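# Build a self-supporting ring of sticks over the well

## Task

Four desks, each carrying one bolted arm, surround a square opening (the well) that has nothing beneath it but the floor. In the scene frame the well's centre is at x = 0, y = 0 and its edges are parallel to x and y. Approximate arm mounts in metres, with heading in degrees counter-clockwise from +x: arm1 at (+0.22, +0.56, +0.72) heading -90; arm2 at (-0.52, +0.50, +0.72) heading -90; arm3 at (-0.22, -0.56, +0.72) heading +90; arm4 at (+0.52, -0.50, +0.72) heading +90. Using wooden sticks, form a closed ring that encircles the well's centre, where every stick has one end supported by a desk and its other end supported by the following stick in the ring. Sticks are allowed to overhang the well. Any number of the arms may be used. The ring must stand on its own at the end; anything held up only by a robot does not count. Finally, open the grippers and move the arms away from the sticks.

## Robot and tools

Robots and cameras. There are four identical i2rt Big YAM arms named arm1, arm2, arm3 and arm4, each on its own desk beside the well. Each has six revolute joints, a two-finger gripper and a wrist camera (arm1_cam_wrist to arm4_cam_wrist, fisheye, 616x616). With joints 1 and 6 at zero and the hand level and pointing ahead, the wrist camera rides on top of the hand looking toward the fingertips. A fixed room camera, cam_high (pinhole, 504x504), views the scene. Maximum hand reach is roughly 1.0 m from the joint 1 axis.

Frame. One shared scene frame: origin on the floor, +z up, well centre at x = 0, y = 0. The hand point is midway between the fingertips; the hand z axis runs along the fingers and the fingers open and close along its y axis. Foot poses are not printed; use the approximate mounts given in the task.

execute_actions. Argument "actions" is a list holding exactly one action object, or empty (an empty list only returns state and images). The action is keyed by robot name; under each name goes "joints", an object of absolute joint targets (not offsets) by name. Each arm gets its own object; omit arms or joints you do not want to re-command, but an omitted joint may still be pushing toward an earlier target. Keys and ranges: joint1_rad -2.879 to 2.879 (rotation about the foot, positive counter-clockwise seen from above, 0 = arm unfolds along its foot's heading); joint2_rad 0 to 3.141 (shoulder; 0 has the upper arm roughly level pointing backward, increasing lifts it up then forward); joint3_rad 0 to 3.019 (elbow; 0 is fully folded, increasing opens it); joint4_rad -1.692 to 1.57 (hand pitch, positive tips fingers up); joint5_rad -1.57 to 1.57 (hand yaw, positive toward the arm's right); joint6_rad -2.094 to 2.094 (hand roll, positive clockwise viewed from behind the hand); gripper_m 0 to 0.093 metres of fingertip gap. Done tolerances: ±0.045, ±0.14, ±0.09, ±0.055, ±0.03, ±0.035 rad and ±0.003 m. Example: {"arm1": {"joints": {"gripper_m": 0.05}}, "arm2": {"joints": {"joint1_rad": 0.3}}}. All listed motions begin together but may finish at different moments; joints move at unequal speeds, so the hand can take a wide curved path. An action lasts at most 15 s. Optional "cameras" lists which images to return (names above or "all"; omitted or null means all; [] means none). Any unknown key or out-of-range number rejects the whole call and nothing moves.

wait: "seconds" from 0 to 10; commands nothing new, then returns state and images. zoom_image: "camera" plus "region" [x0, y0, x1, y1] in pixels of that camera's latest full image, top-left origin, at most 504x504. finished_scene: "scene" number; ends the scene irreversibly and reports success, so the ring must already be stable and the arms released and clear.

Reading results. The state includes joint_positions, joint torques (drive output in joint order without the gripper; offset, scaled, noisy and nonzero even in free air, so unreliable as contact evidence), a "pictures" line giving image order, joint_status and on_its_own. joint_status per commanded joint: done, "off_target" (stopped short, may still push), "contact_stop" or "time_out" (the joint then holds where it stopped; a timed-out joint may keep a target up to 0.375, 0.375, 0.113, 0.225, 0.075, 0.3 rad from its position for joints 1 to 6 and keep pushing, listed in on_its_own). "joint command not followed", often with a "cause:" line, means a collision check withheld that arm's joint targets (the gripper part still runs); those joints show "not_followed" and may be retried with later actions until cleared. In on_its_own, "held at" is the held target, not the actual position. To stop a joint pushing, command its reported position. A target very close to the current position may produce no motion. If a stop is reported, later motion calls in the same reply are skipped.

Heat. Sustained load warms motors, even while you are thinking. A MOTOR HOT line appears at 85 °C; at 100 °C an OVER-TEMPERATURE FAULT drops that arm, and its joints read "limit_stop_at_motor_heat"; resend targets afterward.

Avoid. The arms do not stop on contact and can push hard; never press two robots together (this ends the run), and avoid arm-arm hits, since the self-collision check can be late and ignores fingers, gripper housings and wrist cameras. Do not knock sticks or anything else out of the work area, drop or slam sticks, or squeeze hard. Occasional brief pushes on loose objects may occur, so verify the ring with cam_high before finishing. The robot keeps the last command while you think, so plan short replies and check images between moves.

Each tool is called after "Call:" in YAML: its name, and indented under it one key for each argument.

## Session

Call:
execute_actions:
  actions: []

Scene clock: 0.00 s.
Joint torques (N m, as the arm reports them, + toward a larger angle): no reading
arm1.joint_positions: joint1_rad=+0.392 joint2_rad=+0.456 joint3_rad=+1.356 joint4_rad=-1.391 joint5_rad=+0.146 joint6_rad=-0.136 gripper_m=+0.094
arm1.joint_status: not commanded
arm1.hand: x=+0.2605 y=+0.3934 z=+1.3311 quat_wxyz=(-0.361, -0.461, -0.725, +0.363) (m; scene frame)
arm2.joint_positions: joint1_rad=+0.275 joint2_rad=+0.604 joint3_rad=+1.446 joint4_rad=-1.443 joint5_rad=-0.136 joint6_rad=+0.099 gripper_m=+0.095
arm2.joint_status: not commanded
arm2.hand: x=-0.4441 y=+0.3098 z=+1.2898 quat_wxyz=(-0.418, -0.544, -0.695, +0.213) (m; scene frame)
arm3.joint_positions: joint1_rad=+0.038 joint2_rad=+0.572 joint3_rad=+1.416 joint4_rad=-1.205 joint5_rad=+0.272 joint6_rad=+0.000 gripper_m=+0.095
arm3.joint_status: not commanded
arm3.hand: x=-0.1815 y=-0.3485 z=+1.3853 quat_wxyz=(-0.470, +0.537, -0.613, -0.340) (m; scene frame)
arm4.joint_positions: joint1_rad=+0.321 joint2_rad=+0.486 joint3_rad=+1.436 joint4_rad=-1.190 joint5_rad=+0.139 joint6_rad=+0.095 gripper_m=+0.094
arm4.joint_status: not commanded
arm4.hand: x=+0.4915 y=-0.3210 z=+1.4115 quat_wxyz=(-0.390, +0.580, -0.532, -0.479) (m; scene frame)
pictures: arm1_cam_wrist, arm2_cam_wrist, arm3_cam_wrist, arm4_cam_wrist, cam_high
Images, in order (width x height): arm1_cam_wrist 616x616, arm2_cam_wrist 616x616, arm3_cam_wrist 616x616, arm4_cam_wrist 616x616, cam_high 504x504.

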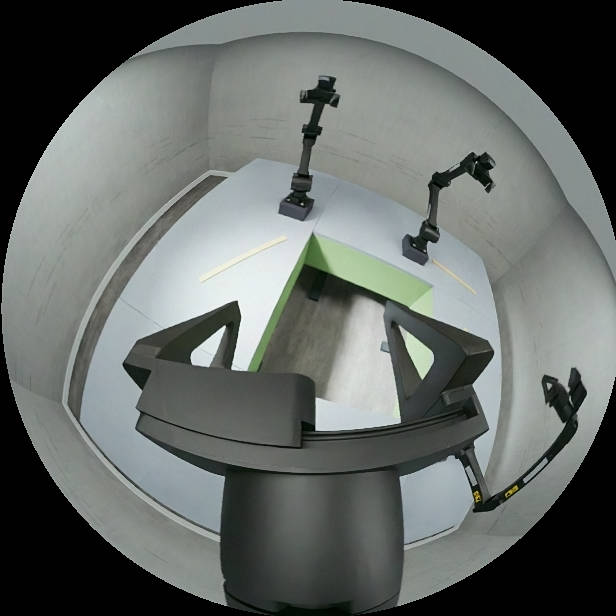

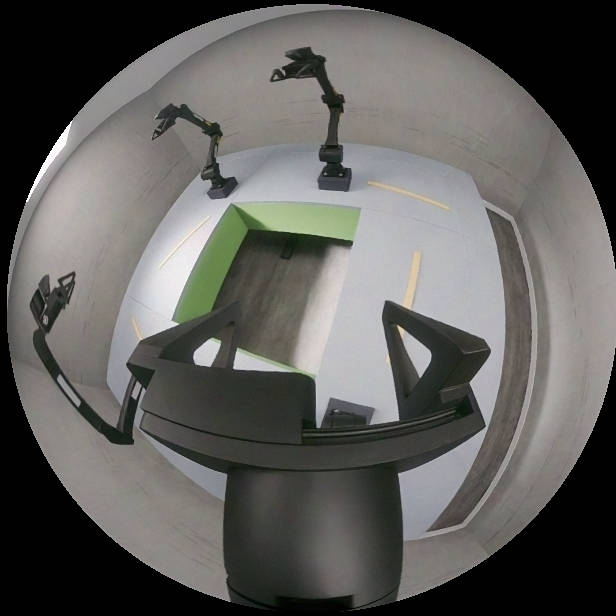

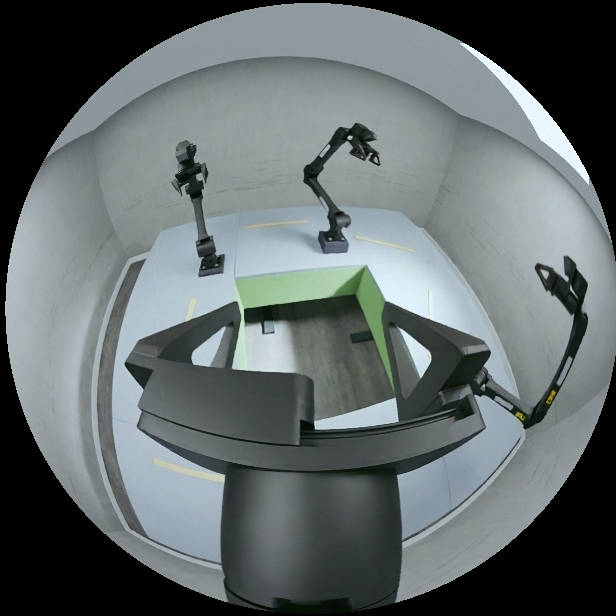

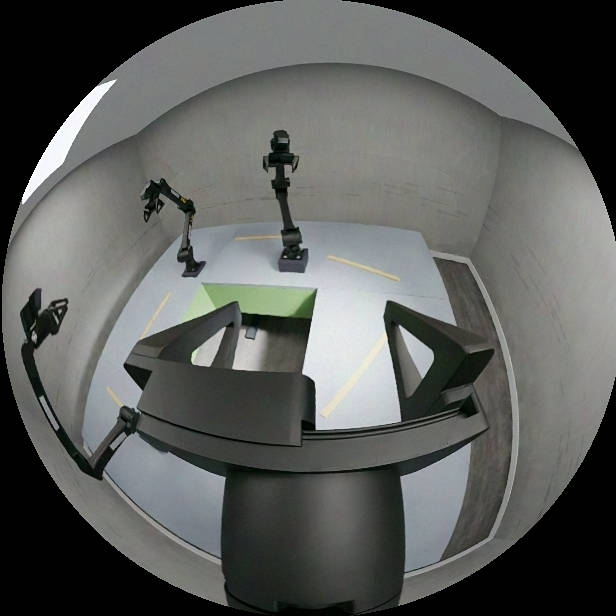

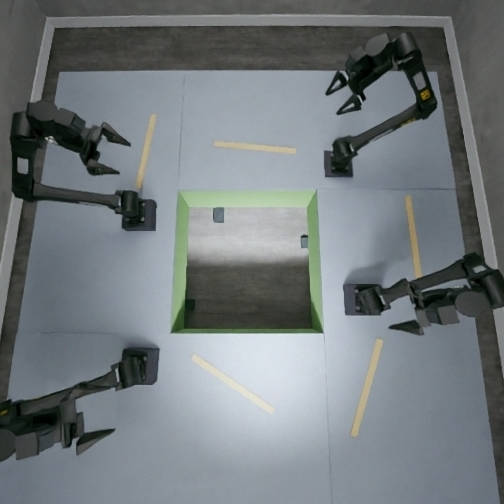

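Call:
zoom_image:
  camera: "cam_high"
  region: [100, 90, 300, 290]

Call:
zoom_image:
  camera: "cam_high"
  region: [260, 110, 460, 310]

Call:
zoom_image:
  camera: "cam_high"
  region: [100, 260, 300, 460]

Call:
zoom_image:
  camera: "cam_high"
  region: [260, 260, 460, 460]

Region (100, 90, 300, 290) of cam_high's 504x504 image, scaled by 2.520, with more detail than that image has.

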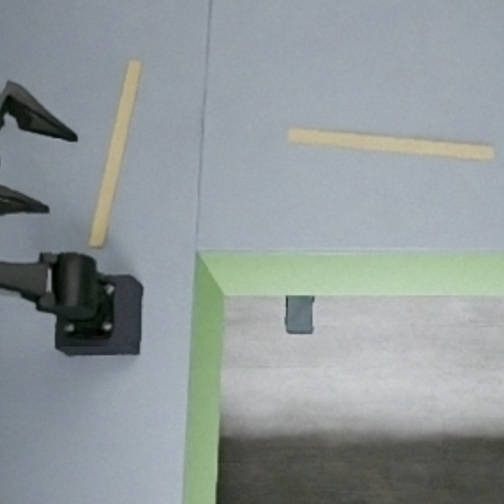

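Region (260, 110, 460, 310) of cam_high's 504x504 image, scaled by 2.520, with more detail than that image has.

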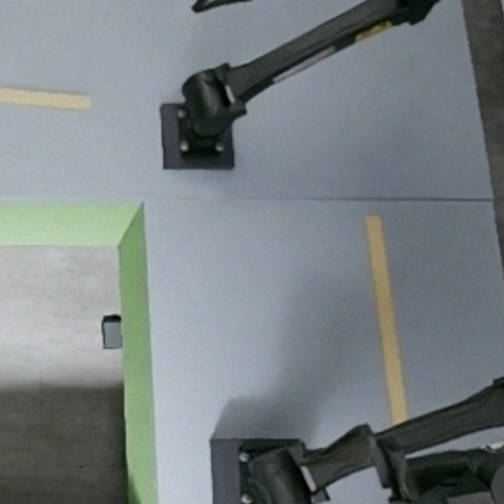

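Region (100, 260, 300, 460) of cam_high's 504x504 image, scaled by 2.520, with more detail than that image has.

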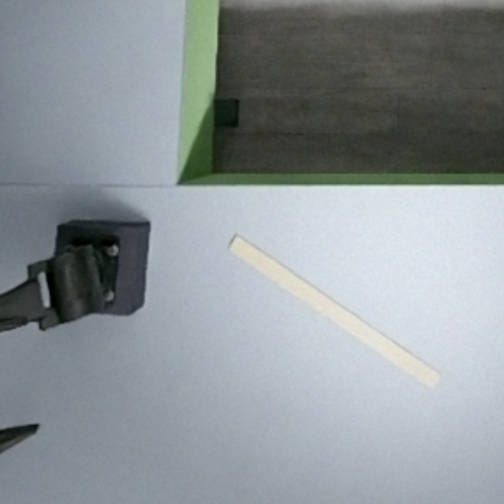

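Region (260, 260, 460, 460) of cam_high's 504x504 image, scaled by 2.520, with more detail than that image has.

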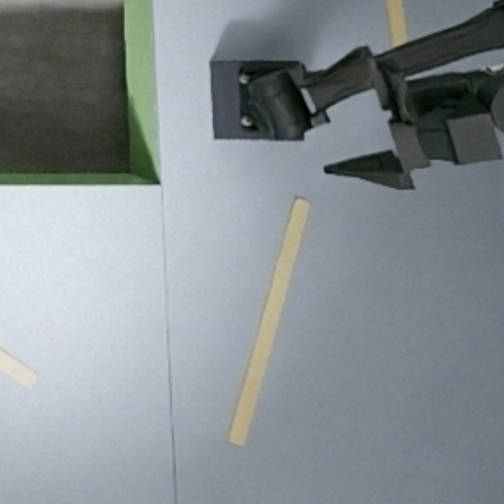

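Call:
execute_actions:
  actions:
    - {"arm1":{"joints":{"joint1_rad":1.57,"joint2_rad":1.3,"joint3_rad":1.3,"joint4_rad":-1.57,"joint5_rad":0,"joint6_rad":0}},"arm2":{"joints":{"joint1_rad":-0.235,"joint2_rad":1.6,"joint3_rad":1.6,"joint4_rad":-1.57,"joint5_rad":0,"joint6_rad":0}},"arm3":{"joints":{"joint1_rad":1.57,"joint2_rad":1.4,"joint3_rad":1.2,"joint4_rad":-1.0,"joint5_rad":0,"joint6_rad":0}},"arm4":{"joints":{"joint1_rad":-0.19,"joint2_rad":1.6,"joint3_rad":1.4,"joint4_rad":-1.37,"joint5_rad":0,"joint6_rad":0}}}

Scene clock: 38.10 s.
Joint torques (N m, as the arm reports them, + toward a larger angle): arm1=[  1.43 -10.78   9.66  -0.24  -0.14   0.21] | arm2=[ -1.12 -14.87  11.83   0.06   0.12  -0.05] | arm3=[ -1.26 -13.08  10.28   1.28   0.15   0.05] | arm4=[ -1.26 -15.66  10.53  -0.19  -0.01  -0.08]
arm1.joint_positions: joint1_rad=+1.567 joint2_rad=+1.305 joint3_rad=+1.289 joint4_rad=-1.552 joint5_rad=+0.002 joint6_rad=-0.014 gripper_m=+0.095
arm1.joint_status: all done
arm1.hand: x=+0.5901 y=+0.5535 z=+1.0487 quat_wxyz=(+0.003, +0.002, -1.000, -0.003) (m; scene frame)
arm2.joint_positions: joint1_rad=-0.238 joint2_rad=+1.596 joint3_rad=+1.583 joint4_rad=-1.558 joint5_rad=-0.001 joint6_rad=+0.007 gripper_m=+0.095
arm2.joint_status: all done
arm2.hand: x=-0.6361 y=+0.0334 z=+0.9982 quat_wxyz=(-0.001, -0.790, -0.614, -0.001) (m; scene frame)
arm3.joint_positions: joint1_rad=+1.576 joint2_rad=+1.414 joint3_rad=+1.186 joint4_rad=-1.007 joint5_rad=-0.001 joint6_rad=+0.000 gripper_m=+0.095
arm3.joint_status: all done
arm3.hand: x=-0.6989 y=-0.5770 z=+0.9875 quat_wxyz=(-0.005, +0.985, +0.016, -0.169) (m; scene frame)
arm4.joint_positions: joint1_rad=-0.192 joint2_rad=+1.600 joint3_rad=+1.388 joint4_rad=-1.359 joint5_rad=+0.001 joint6_rad=+0.008 gripper_m=+0.094
arm4.joint_status: all done
arm4.hand: x=+0.6258 y=-0.0377 z=+0.9717 quat_wxyz=(+0.000, +0.620, -0.785, +0.002) (m; scene frame)
pictures: arm1_cam_wrist, arm2_cam_wrist, arm3_cam_wrist, arm4_cam_wrist, cam_high
Images, in order (width x height): arm1_cam_wrist 616x616, arm2_cam_wrist 616x616, arm3_cam_wrist 616x616, arm4_cam_wrist 616x616, cam_high 504x504.

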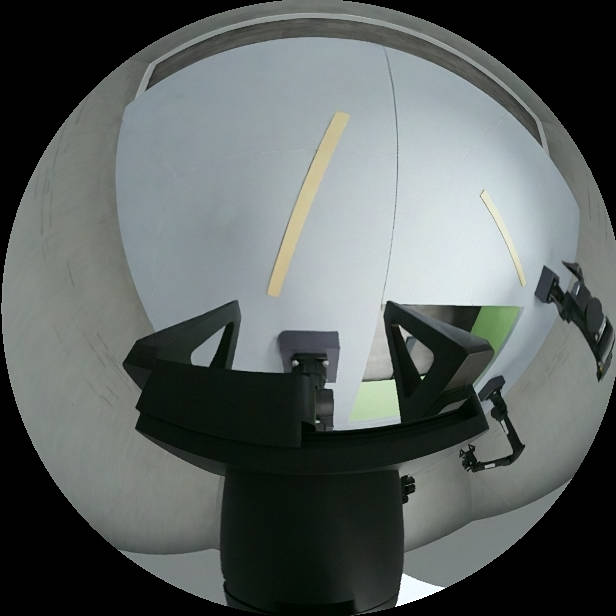

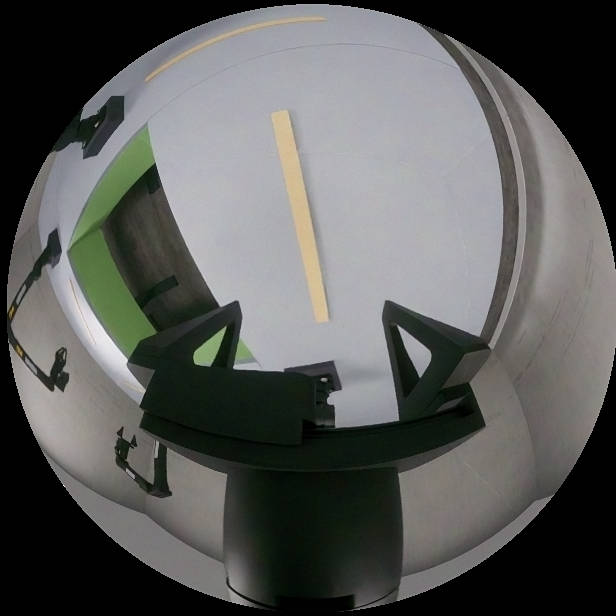

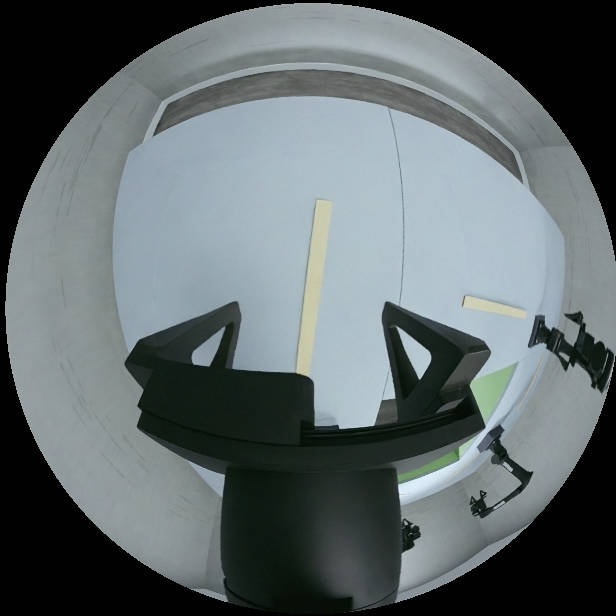

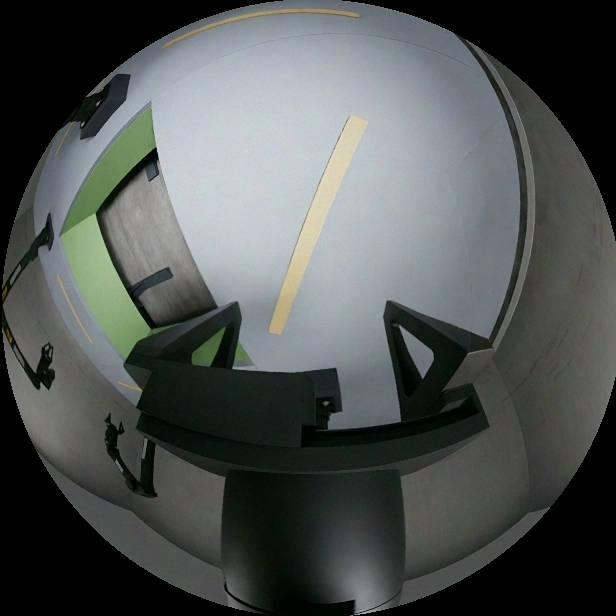

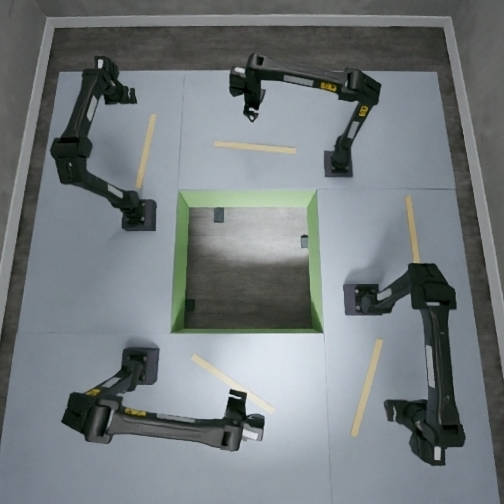

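Call:
execute_actions:
  actions:
    - {"arm1":{"joints":{"joint1_rad":1.73,"joint2_rad":1.444,"joint3_rad":0.66,"joint4_rad":-0.78,"joint6_rad":0.51}},"arm2":{"joints":{"joint1_rad":-0.266,"joint2_rad":1.467,"joint3_rad":0.89,"joint4_rad":-0.99,"joint6_rad":-0.17}},"arm3":{"joints":{"joint1_rad":1.58,"joint2_rad":1.358,"joint3_rad":0.64,"joint4_rad":-0.84,"joint6_rad":0.146}},"arm4":{"joints":{"joint1_rad":-0.043,"joint2_rad":1.514,"joint3_rad":0.765,"joint4_rad":-0.81,"joint6_rad":0.496}}}

Scene clock: 73.97 s.
Joint torques (N m, as the arm reports them, + toward a larger angle): arm1=[ 0.86 -9.8   6.53  1.29 -0.07  0.2 ] | arm2=[-1.79 -9.79  9.05  1.03  0.1  -0.05] | arm3=[-0.37 -7.16  7.54  0.57  0.14  0.15] | arm4=[ -1.95 -10.66   7.53   0.55   0.05   0.12]
arm1.joint_positions: joint1_rad=+1.737 joint2_rad=+1.448 joint3_rad=+0.658 joint4_rad=-0.799 joint5_rad=+0.002 joint6_rad=+0.496 gripper_m=+0.095
arm1.joint_status: all done
arm1.hand: x=+0.5205 y=+0.6082 z=+0.7856 quat_wxyz=(+0.014, -0.167, -0.986, +0.001) (m; scene frame)
arm2.joint_positions: joint1_rad=-0.263 joint2_rad=+1.458 joint3_rad=+0.886 joint4_rad=-1.004 joint5_rad=-0.001 joint6_rad=-0.163 gripper_m=+0.095
arm2.joint_status: all done
arm2.hand: x=-0.6172 y=+0.1464 z=+0.8037 quat_wxyz=(+0.000, -0.743, -0.669, -0.002) (m; scene frame)
arm3.joint_positions: joint1_rad=+1.576 joint2_rad=+1.361 joint3_rad=+0.630 joint4_rad=-0.849 joint5_rad=-0.001 joint6_rad=+0.136 gripper_m=+0.095
arm3.joint_status: all done
arm3.hand: x=-0.5084 y=-0.5685 z=+0.8043 quat_wxyz=(-0.007, +0.999, -0.053, +0.002) (m; scene frame)
arm4.joint_positions: joint1_rad=-0.039 joint2_rad=+1.512 joint3_rad=+0.761 joint4_rad=-0.822 joint5_rad=-0.001 joint6_rad=+0.487 gripper_m=+0.094
arm4.joint_status: all done
arm4.hand: x=+0.5449 y=-0.1551 z=+0.7970 quat_wxyz=(+0.001, +0.485, -0.875, +0.002) (m; scene frame)
pictures: arm1_cam_wrist, arm2_cam_wrist, arm3_cam_wrist, arm4_cam_wrist, cam_high
Images, in order (width x height): arm1_cam_wrist 616x616, arm2_cam_wrist 616x616, arm3_cam_wrist 616x616, arm4_cam_wrist 616x616, cam_high 504x504.

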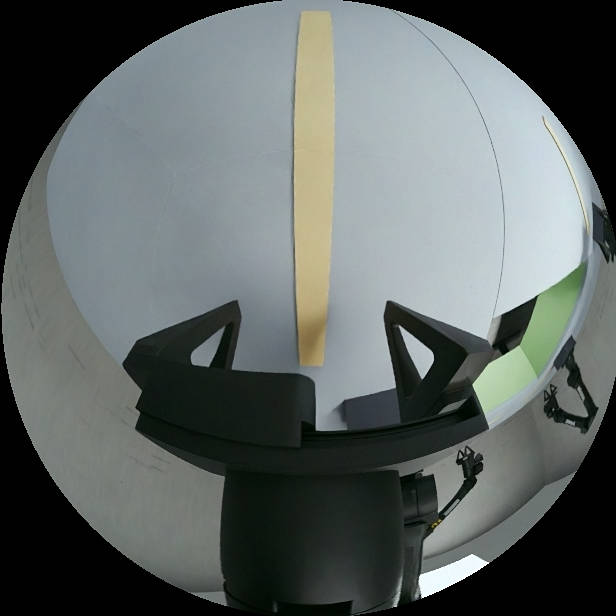

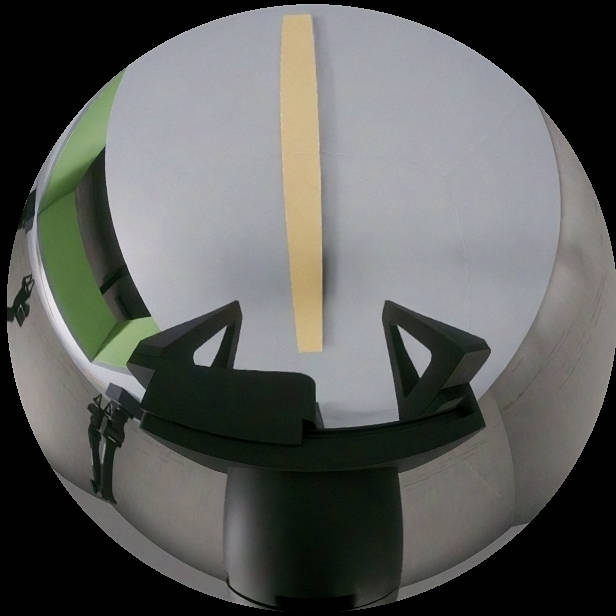

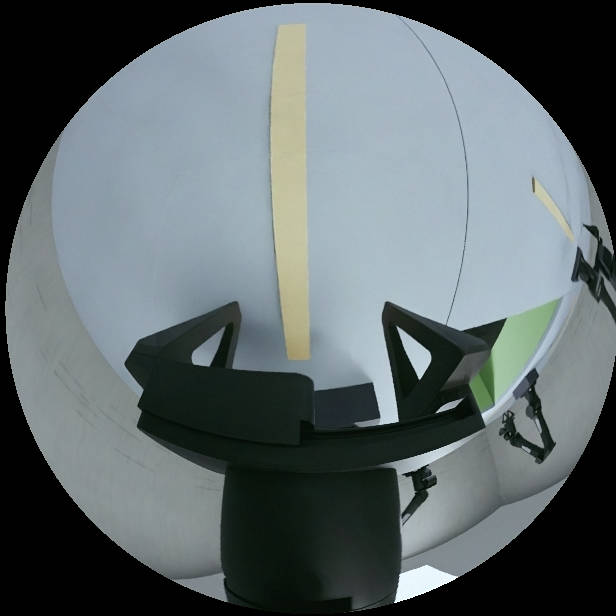

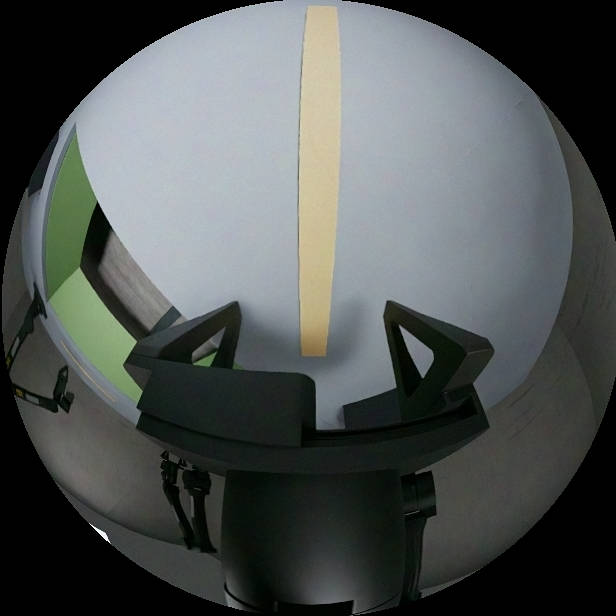

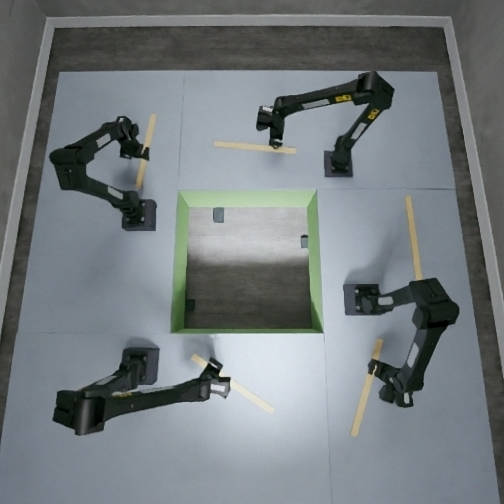

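Call:
execute_actions:
  actions:
    - {"arm1":{"joints":{"joint2_rad":1.575,"joint3_rad":0.6,"joint4_rad":-0.565,"gripper_m":0.06}},"arm2":{"joints":{"joint1_rad":-0.245,"joint2_rad":1.588,"joint3_rad":0.808,"joint4_rad":-0.772,"joint6_rad":-0.19,"gripper_m":0.06}},"arm3":{"joints":{"joint1_rad":1.632,"joint2_rad":1.55,"joint3_rad":0.57,"joint4_rad":-0.565,"joint6_rad":0.2,"gripper_m":0.06}},"arm4":{"joints":{"joint1_rad":-0.052,"joint2_rad":1.659,"joint3_rad":0.704,"joint4_rad":-0.6,"joint6_rad":0.51,"gripper_m":0.06}}}

Scene clock: 90.83 s.
Joint torques (N m, as the arm reports them, + toward a larger angle): arm1=[ 0.9  -9.83  5.45  1.4  -0.06  0.19] | arm2=[ -0.96 -11.15   8.08   0.97   0.09  -0.07] | arm3=[-0.93 -9.53  5.54  0.77  0.14  0.16] | arm4=[ -1.74 -11.11   5.93   0.65   0.09   0.11]
arm1.joint_positions: joint1_rad=+1.737 joint2_rad=+1.570 joint3_rad=+0.597 joint4_rad=-0.585 joint5_rad=+0.002 joint6_rad=+0.496 gripper_m=+0.060
arm1.joint_status: all done
arm1.hand: x=+0.5204 y=+0.6087 z=+0.7359 quat_wxyz=(-0.001, -0.167, -0.986, -0.005) (m; scene frame)
arm2.joint_positions: joint1_rad=-0.252 joint2_rad=+1.586 joint3_rad=+0.800 joint4_rad=-0.786 joint5_rad=-0.001 joint6_rad=-0.183 gripper_m=+0.060
arm2.joint_status: all done
arm2.hand: x=-0.6128 y=+0.1468 z=+0.7339 quat_wxyz=(-0.001, -0.733, -0.681, +0.000) (m; scene frame)
arm3.joint_positions: joint1_rad=+1.631 joint2_rad=+1.560 joint3_rad=+0.565 joint4_rad=-0.577 joint5_rad=-0.001 joint6_rad=+0.190 gripper_m=+0.060
arm3.joint_status: all done
arm3.hand: x=-0.5096 y=-0.5836 z=+0.7336 quat_wxyz=(-0.007, +0.999, -0.053, -0.002) (m; scene frame)
arm4.joint_positions: joint1_rad=-0.048 joint2_rad=+1.655 joint3_rad=+0.701 joint4_rad=-0.612 joint5_rad=-0.001 joint6_rad=+0.502 gripper_m=+0.060
arm4.joint_status: all done
arm4.hand: x=+0.5477 y=-0.1579 z=+0.7357 quat_wxyz=(-0.001, +0.475, -0.880, -0.001) (m; scene frame)
pictures: arm1_cam_wrist, arm2_cam_wrist, arm3_cam_wrist, arm4_cam_wrist, cam_high
Images, in order (width x height): arm1_cam_wrist 616x616, arm2_cam_wrist 616x616, arm3_cam_wrist 616x616, arm4_cam_wrist 616x616, cam_high 504x504.

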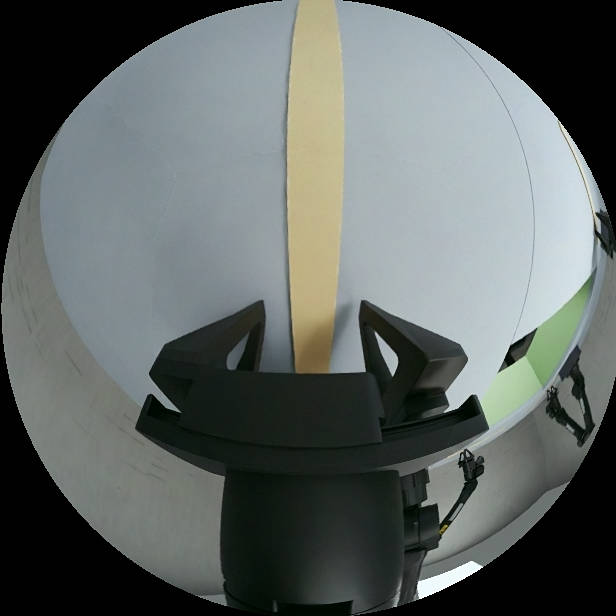

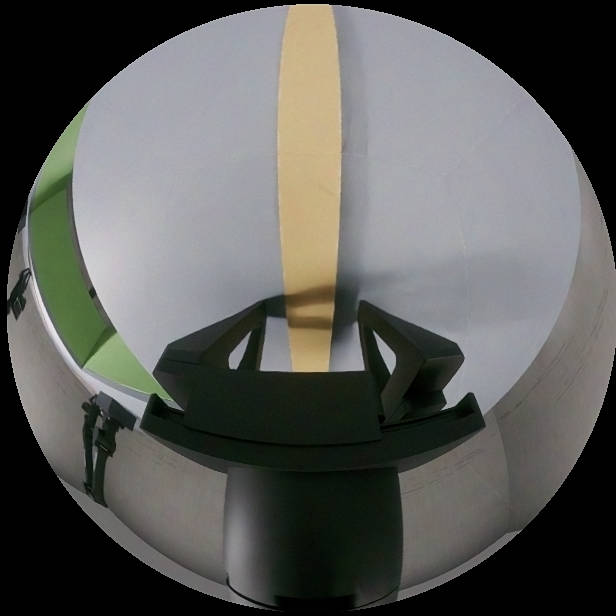

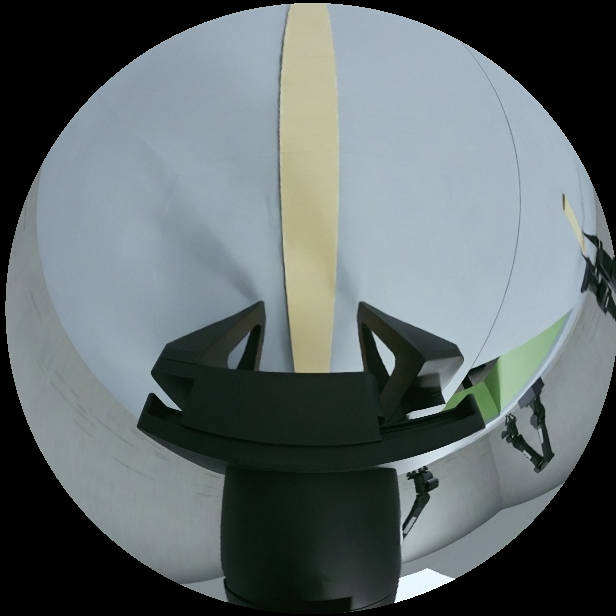

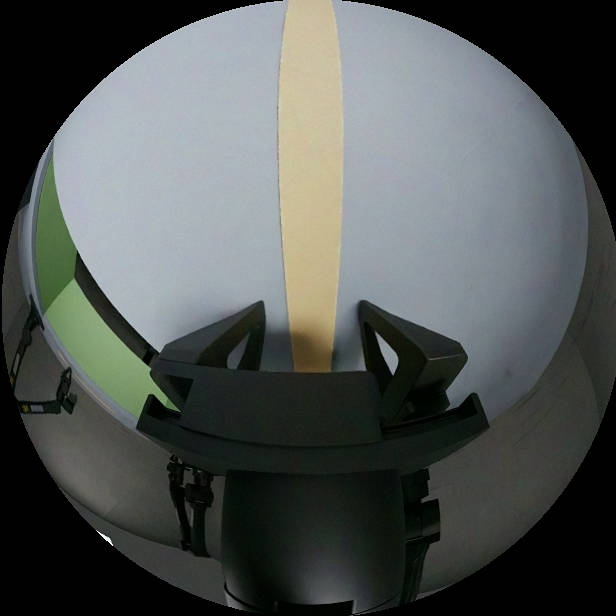

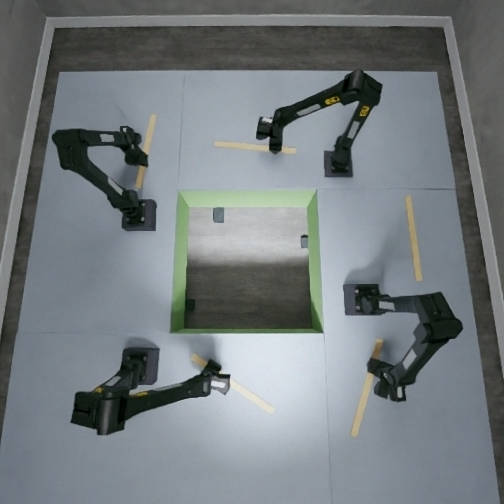

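Call:
execute_actions:
  actions:
    - {"arm1":{"joints":{"joint2_rad":1.63,"joint4_rad":-0.52}},"arm2":{"joints":{"joint2_rad":1.62,"joint3_rad":0.795,"joint4_rad":-0.73}},"arm3":{"joints":{"joint2_rad":1.6,"joint4_rad":-0.52}},"arm4":{"joints":{"joint2_rad":1.705,"joint4_rad":-0.56}}}
  cameras: ["arm1_cam_wrist","arm2_cam_wrist"]

Scene clock: 96.27 s.
Joint torques (N m, as the arm reports them, + toward a larger angle): arm1=[ 0.93 -8.33  5.19  1.38 -0.05  0.19] | arm2=[-0.7  -8.35  6.98  1.56  0.1   0.01] | arm3=[-0.58 -6.81  5.44  0.98  0.15  0.14] | arm4=[-1.87 -7.13  5.96  1.59  0.08  0.1 ]
arm1.joint_positions: joint1_rad=+1.737 joint2_rad=+1.606 joint3_rad=+0.597 joint4_rad=-0.540 joint5_rad=+0.002 joint6_rad=+0.497 gripper_m=+0.060
arm1.joint_status: all done
arm1.hand: x=+0.5247 y=+0.6095 z=+0.7256 quat_wxyz=(-0.006, -0.168, -0.986, -0.006) (m; scene frame)
arm2.joint_positions: joint1_rad=-0.252 joint2_rad=+1.587 joint3_rad=+0.800 joint4_rad=-0.759 joint5_rad=-0.001 joint6_rad=-0.188 gripper_m=+0.060
arm2.joint_status: all done
arm2.hand: x=-0.6143 y=+0.1406 z=+0.7334 quat_wxyz=(-0.008, -0.731, -0.683, +0.010) (m; scene frame)
arm3.joint_positions: joint1_rad=+1.631 joint2_rad=+1.578 joint3_rad=+0.565 joint4_rad=-0.535 joint5_rad=-0.002 joint6_rad=+0.191 gripper_m=+0.060
arm3.joint_status: all done
arm3.hand: x=-0.5163 y=-0.5842 z=+0.7286 quat_wxyz=(-0.005, +0.998, -0.053, -0.014) (m; scene frame)
arm4.joint_positions: joint1_rad=-0.048 joint2_rad=+1.658 joint3_rad=+0.701 joint4_rad=-0.598 joint5_rad=-0.001 joint6_rad=+0.503 gripper_m=+0.060
arm4.joint_status: all done
arm4.hand: x=+0.5479 y=-0.1552 z=+0.7348 quat_wxyz=(-0.004, +0.474, -0.880, -0.005) (m; scene frame)
pictures: arm1_cam_wrist, arm2_cam_wrist
Images, in order (width x height): arm1_cam_wrist 616x616, arm2_cam_wrist 616x616.

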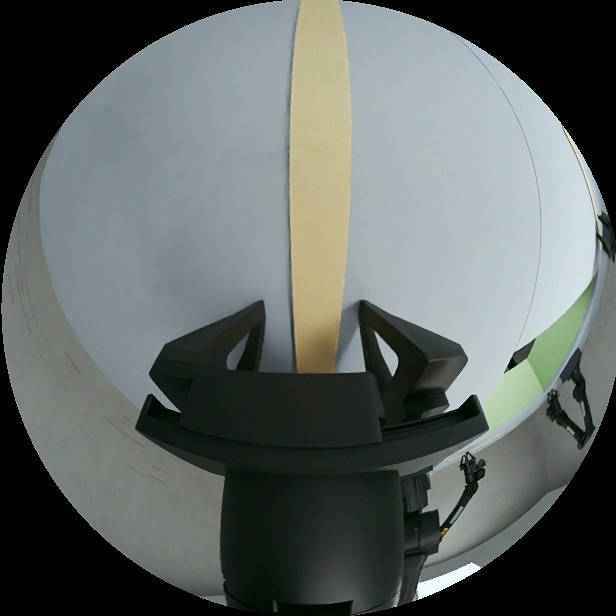

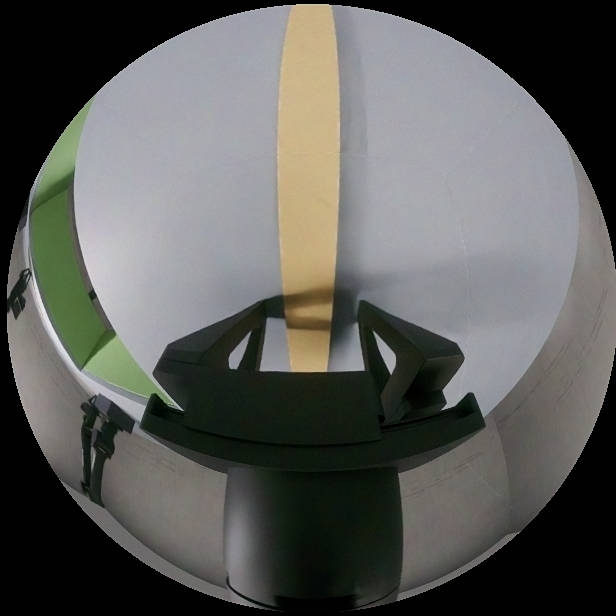

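Call:
execute_actions:
  actions:
    - {"arm1":{"joints":{"joint2_rad":1.615,"gripper_m":0.0}},"arm2":{"joints":{"joint2_rad":1.595,"joint3_rad":0.803,"joint4_rad":-0.77,"gripper_m":0.0}},"arm3":{"joints":{"joint2_rad":1.58,"joint4_rad":-0.545,"gripper_m":0.0}},"arm4":{"joints":{"joint2_rad":1.67,"joint4_rad":-0.595,"gripper_m":0.0}}}
  cameras: []

Call:
execute_actions:
  actions:
    - {"arm1":{"joints":{"joint2_rad":1.45,"joint3_rad":0.70,"joint4_rad":-0.82}},"arm2":{"joints":{"joint2_rad":1.467,"joint3_rad":0.92,"joint4_rad":-1.02}},"arm3":{"joints":{"joint2_rad":1.4,"joint3_rad":0.67,"joint4_rad":-0.83}},"arm4":{"joints":{"joint2_rad":1.514,"joint3_rad":0.8,"joint4_rad":-0.855}}}

Scene clock: 103.30 s.
Joint torques (N m, as the arm reports them, + toward a larger angle): arm1=[ 0.78 -9.6   5.2   1.4  -0.19  0.17] | arm2=[ -0.98 -10.82   7.77   0.1    0.11   0.02] | arm3=[-0.74 -8.14  5.47 -0.25  0.18  0.12] | arm4=[ -1.86 -10.64   5.88   0.22   0.03   0.08]
arm1.joint_positions: joint1_rad=+1.737 joint2_rad=+1.606 joint3_rad=+0.597 joint4_rad=-0.540 joint5_rad=+0.004 joint6_rad=+0.498 gripper_m=+0.027
arm1.joint_status: gripper_m off_target (ended at +0.027, target +0.000); the others done
arm1.hand: x=+0.5248 y=+0.6090 z=+0.7256 quat_wxyz=(-0.006, -0.168, -0.986, -0.005) (m; scene frame)
arm2.joint_positions: joint1_rad=-0.249 joint2_rad=+1.587 joint3_rad=+0.800 joint4_rad=-0.758 joint5_rad=-0.001 joint6_rad=-0.188 gripper_m=+0.027
arm2.joint_status: gripper_m off_target (ended at +0.027, target +0.000); the others done
arm2.hand: x=-0.6135 y=+0.1403 z=+0.7335 quat_wxyz=(-0.009, -0.730, -0.684, +0.010) (m; scene frame)
arm3.joint_positions: joint1_rad=+1.631 joint2_rad=+1.578 joint3_rad=+0.565 joint4_rad=-0.535 joint5_rad=-0.002 joint6_rad=+0.192 gripper_m=+0.027
arm3.joint_status: gripper_m off_target (ended at +0.027, target +0.000); the others done
arm3.hand: x=-0.5163 y=-0.5843 z=+0.7287 quat_wxyz=(-0.005, +0.998, -0.054, -0.014) (m; scene frame)
arm4.joint_positions: joint1_rad=-0.048 joint2_rad=+1.658 joint3_rad=+0.701 joint4_rad=-0.596 joint5_rad=+0.001 joint6_rad=+0.503 gripper_m=+0.027
arm4.joint_status: gripper_m off_target (ended at +0.027, target +0.000); the others done
arm4.hand: x=+0.5483 y=-0.1546 z=+0.7349 quat_wxyz=(-0.005, +0.474, -0.880, -0.006) (m; scene frame)
pictures: none
No camera images: the call's "cameras" was empty. Leave "cameras" out to get every camera's image.

Scene clock: 104.37 s.
Joint torques (N m, as the arm reports them, + toward a larger angle): arm1=[ 0.95 -8.57  7.95 -0.14 -0.14  0.17] | arm2=[-0.84 -9.76 10.38  0.11  0.11  0.  ] | arm3=[-0.77 -6.72  8.45 -0.28  0.17  0.12] | arm4=[ -1.82 -10.5    8.78  -0.22   0.03   0.09]
arm1.joint_positions: joint1_rad=+1.737 joint2_rad=+1.439 joint3_rad=+0.682 joint4_rad=-0.803 joint5_rad=+0.003 joint6_rad=+0.498 gripper_m=+0.027
arm1.joint_status: all done
arm1.hand: x=+0.5330 y=+0.6099 z=+0.7948 quat_wxyz=(-0.001, -0.168, -0.986, -0.004) (m; scene frame)
arm2.joint_positions: joint1_rad=-0.249 joint2_rad=+1.457 joint3_rad=+0.901 joint4_rad=-1.009 joint5_rad=-0.001 joint6_rad=-0.188 gripper_m=+0.027
arm2.joint_status: all done
arm2.hand: x=-0.6136 y=+0.1402 z=+0.8085 quat_wxyz=(-0.003, -0.730, -0.684, +0.002) (m; scene frame)
arm3.joint_positions: joint1_rad=+1.631 joint2_rad=+1.392 joint3_rad=+0.648 joint4_rad=-0.822 joint5_rad=-0.002 joint6_rad=+0.192 gripper_m=+0.027
arm3.joint_status: all done
arm3.hand: x=-0.5193 y=-0.5857 z=+0.8005 quat_wxyz=(-0.006, +0.999, -0.054, -0.005) (m; scene frame)
arm4.joint_positions: joint1_rad=-0.048 joint2_rad=+1.504 joint3_rad=+0.779 joint4_rad=-0.846 joint5_rad=+0.001 joint6_rad=+0.503 gripper_m=+0.027
arm4.joint_status: all done
arm4.hand: x=+0.5484 y=-0.1508 z=+0.8048 quat_wxyz=(-0.001, +0.474, -0.880, +0.002) (m; scene frame)
pictures: arm1_cam_wrist, arm2_cam_wrist, arm3_cam_wrist, arm4_cam_wrist, cam_high
Images, in order (width x height): arm1_cam_wrist 616x616, arm2_cam_wrist 616x616, arm3_cam_wrist 616x616, arm4_cam_wrist 616x616, cam_high 504x504.

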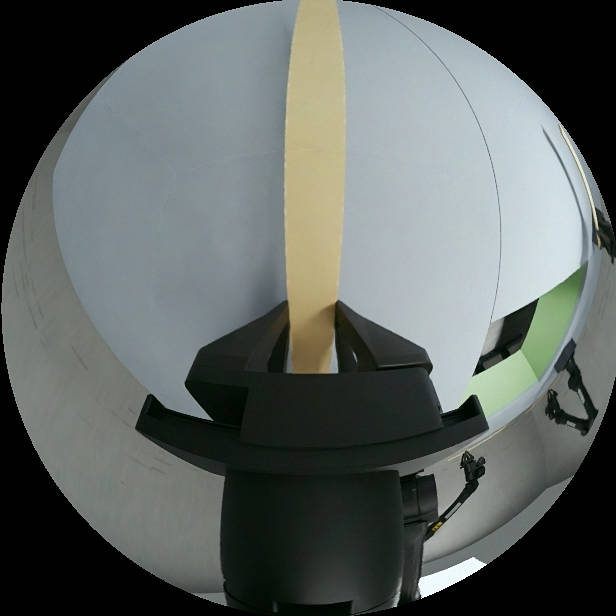

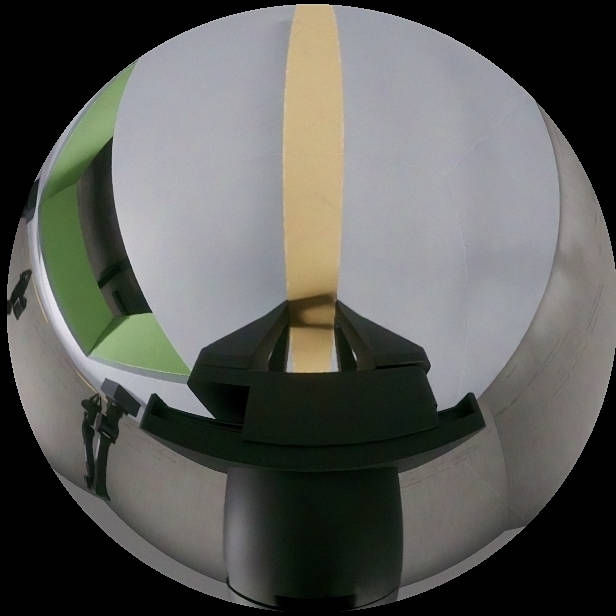

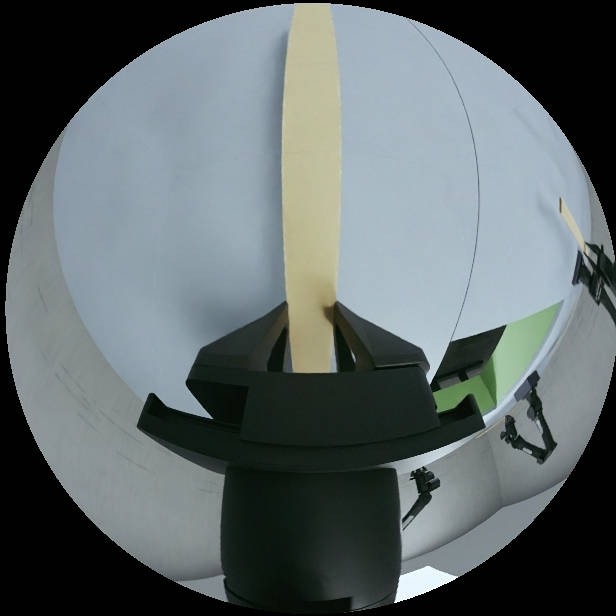

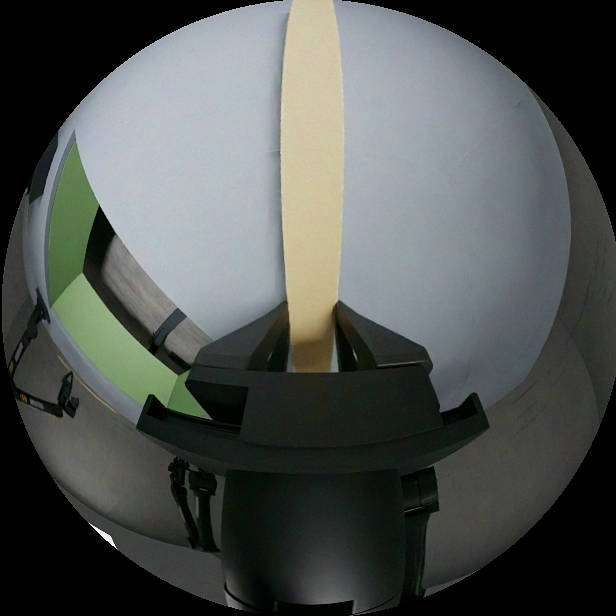

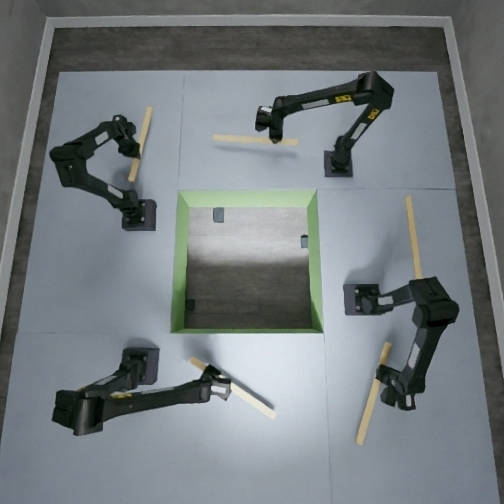

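Call:
zoom_image:
  camera: "arm1_cam_wrist"
  region: [496, 110, 616, 270]

Call:
zoom_image:
  camera: "cam_high"
  region: [100, 90, 320, 220]

Region (496, 110, 616, 270) of arm1_cam_wrist's 616x616 image, scaled by 3.150, with more detail than that image has; it fills the left 378 columns of this view, and the rest is white.

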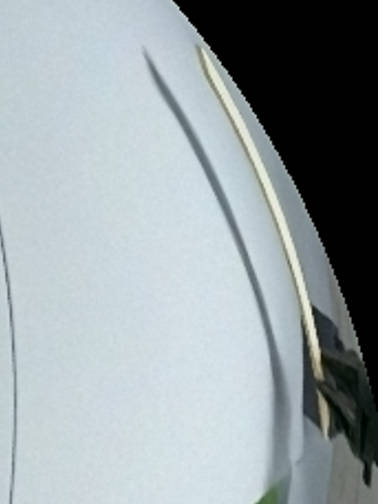

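Region (100, 90, 320, 220) of cam_high's 504x504 image, scaled by 2.291, with more detail than that image has; it fills the top 298 rows of this view, and the rest is white.

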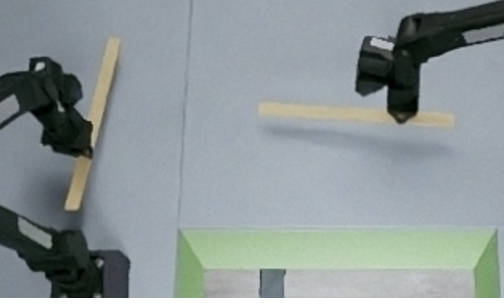

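Call:
execute_actions:
  actions:
    - {"arm1":{"joints":{"joint1_rad":-0.69,"joint2_rad":1.19,"joint3_rad":0.685,"joint4_rad":-0.845,"joint5_rad":-0.163,"joint6_rad":-0.69}},"arm2":{"joints":{"joint6_rad":-1.7}},"arm3":{"joints":{"joint1_rad":-0.705,"joint2_rad":1.2,"joint3_rad":0.705,"joint4_rad":-0.845,"joint5_rad":-0.17,"joint6_rad":-0.685}},"arm4":{"joints":{"joint6_rad":-1.6}}}
  cameras: ["arm1_cam_wrist","cam_high"]

Scene clock: 136.13 s.
Joint torques (N m, as the arm reports them, + toward a larger angle): arm1=[ 0.87 -6.15  8.77  0.41 -0.26 -0.09] | arm2=[-0.91 -9.53 10.37  0.06  0.01 -0.06] | arm3=[-0.47 -5.76 10.55  0.27 -0.24 -0.08] | arm4=[ -1.8  -10.29   8.82  -0.33  -0.12  -0.04]
arm1.joint_positions: joint1_rad=-0.685 joint2_rad=+1.181 joint3_rad=+0.678 joint4_rad=-0.829 joint5_rad=-0.162 joint6_rad=-0.676 gripper_m=+0.027
arm1.joint_status: all done
arm1.hand: x=+0.0267 y=+0.2851 z=+0.8761 quat_wxyz=(-0.086, -0.698, -0.702, +0.110) (m; scene frame)
arm2.joint_positions: joint1_rad=-0.249 joint2_rad=+1.457 joint3_rad=+0.901 joint4_rad=-1.009 joint5_rad=-0.001 joint6_rad=-1.693 gripper_m=+0.027
arm2.joint_status: all done
arm2.hand: x=-0.6138 y=+0.1403 z=+0.8085 quat_wxyz=(-0.001, -0.066, -0.998, +0.003) (m; scene frame)
arm3.joint_positions: joint1_rad=-0.705 joint2_rad=+1.196 joint3_rad=+0.675 joint4_rad=-0.838 joint5_rad=-0.167 joint6_rad=-0.676 gripper_m=+0.027
arm3.joint_status: all done
arm3.hand: x=-0.0314 y=-0.2881 z=+0.8720 quat_wxyz=(-0.100, +0.704, -0.696, -0.101) (m; scene frame)
arm4.joint_positions: joint1_rad=-0.048 joint2_rad=+1.504 joint3_rad=+0.779 joint4_rad=-0.846 joint5_rad=+0.001 joint6_rad=-1.591 gripper_m=+0.027
arm4.joint_status: all done
arm4.hand: x=+0.5484 y=-0.1508 z=+0.8048 quat_wxyz=(+0.001, +1.000, -0.030, +0.001) (m; scene frame)
pictures: arm1_cam_wrist, cam_high
Images, in order (width x height): arm1_cam_wrist 616x616, cam_high 504x504.

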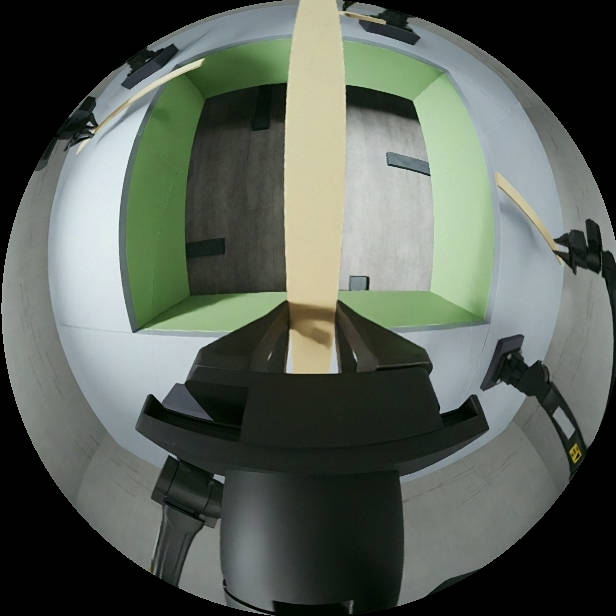

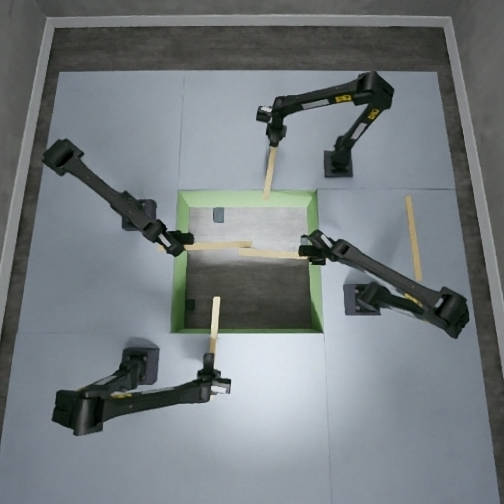

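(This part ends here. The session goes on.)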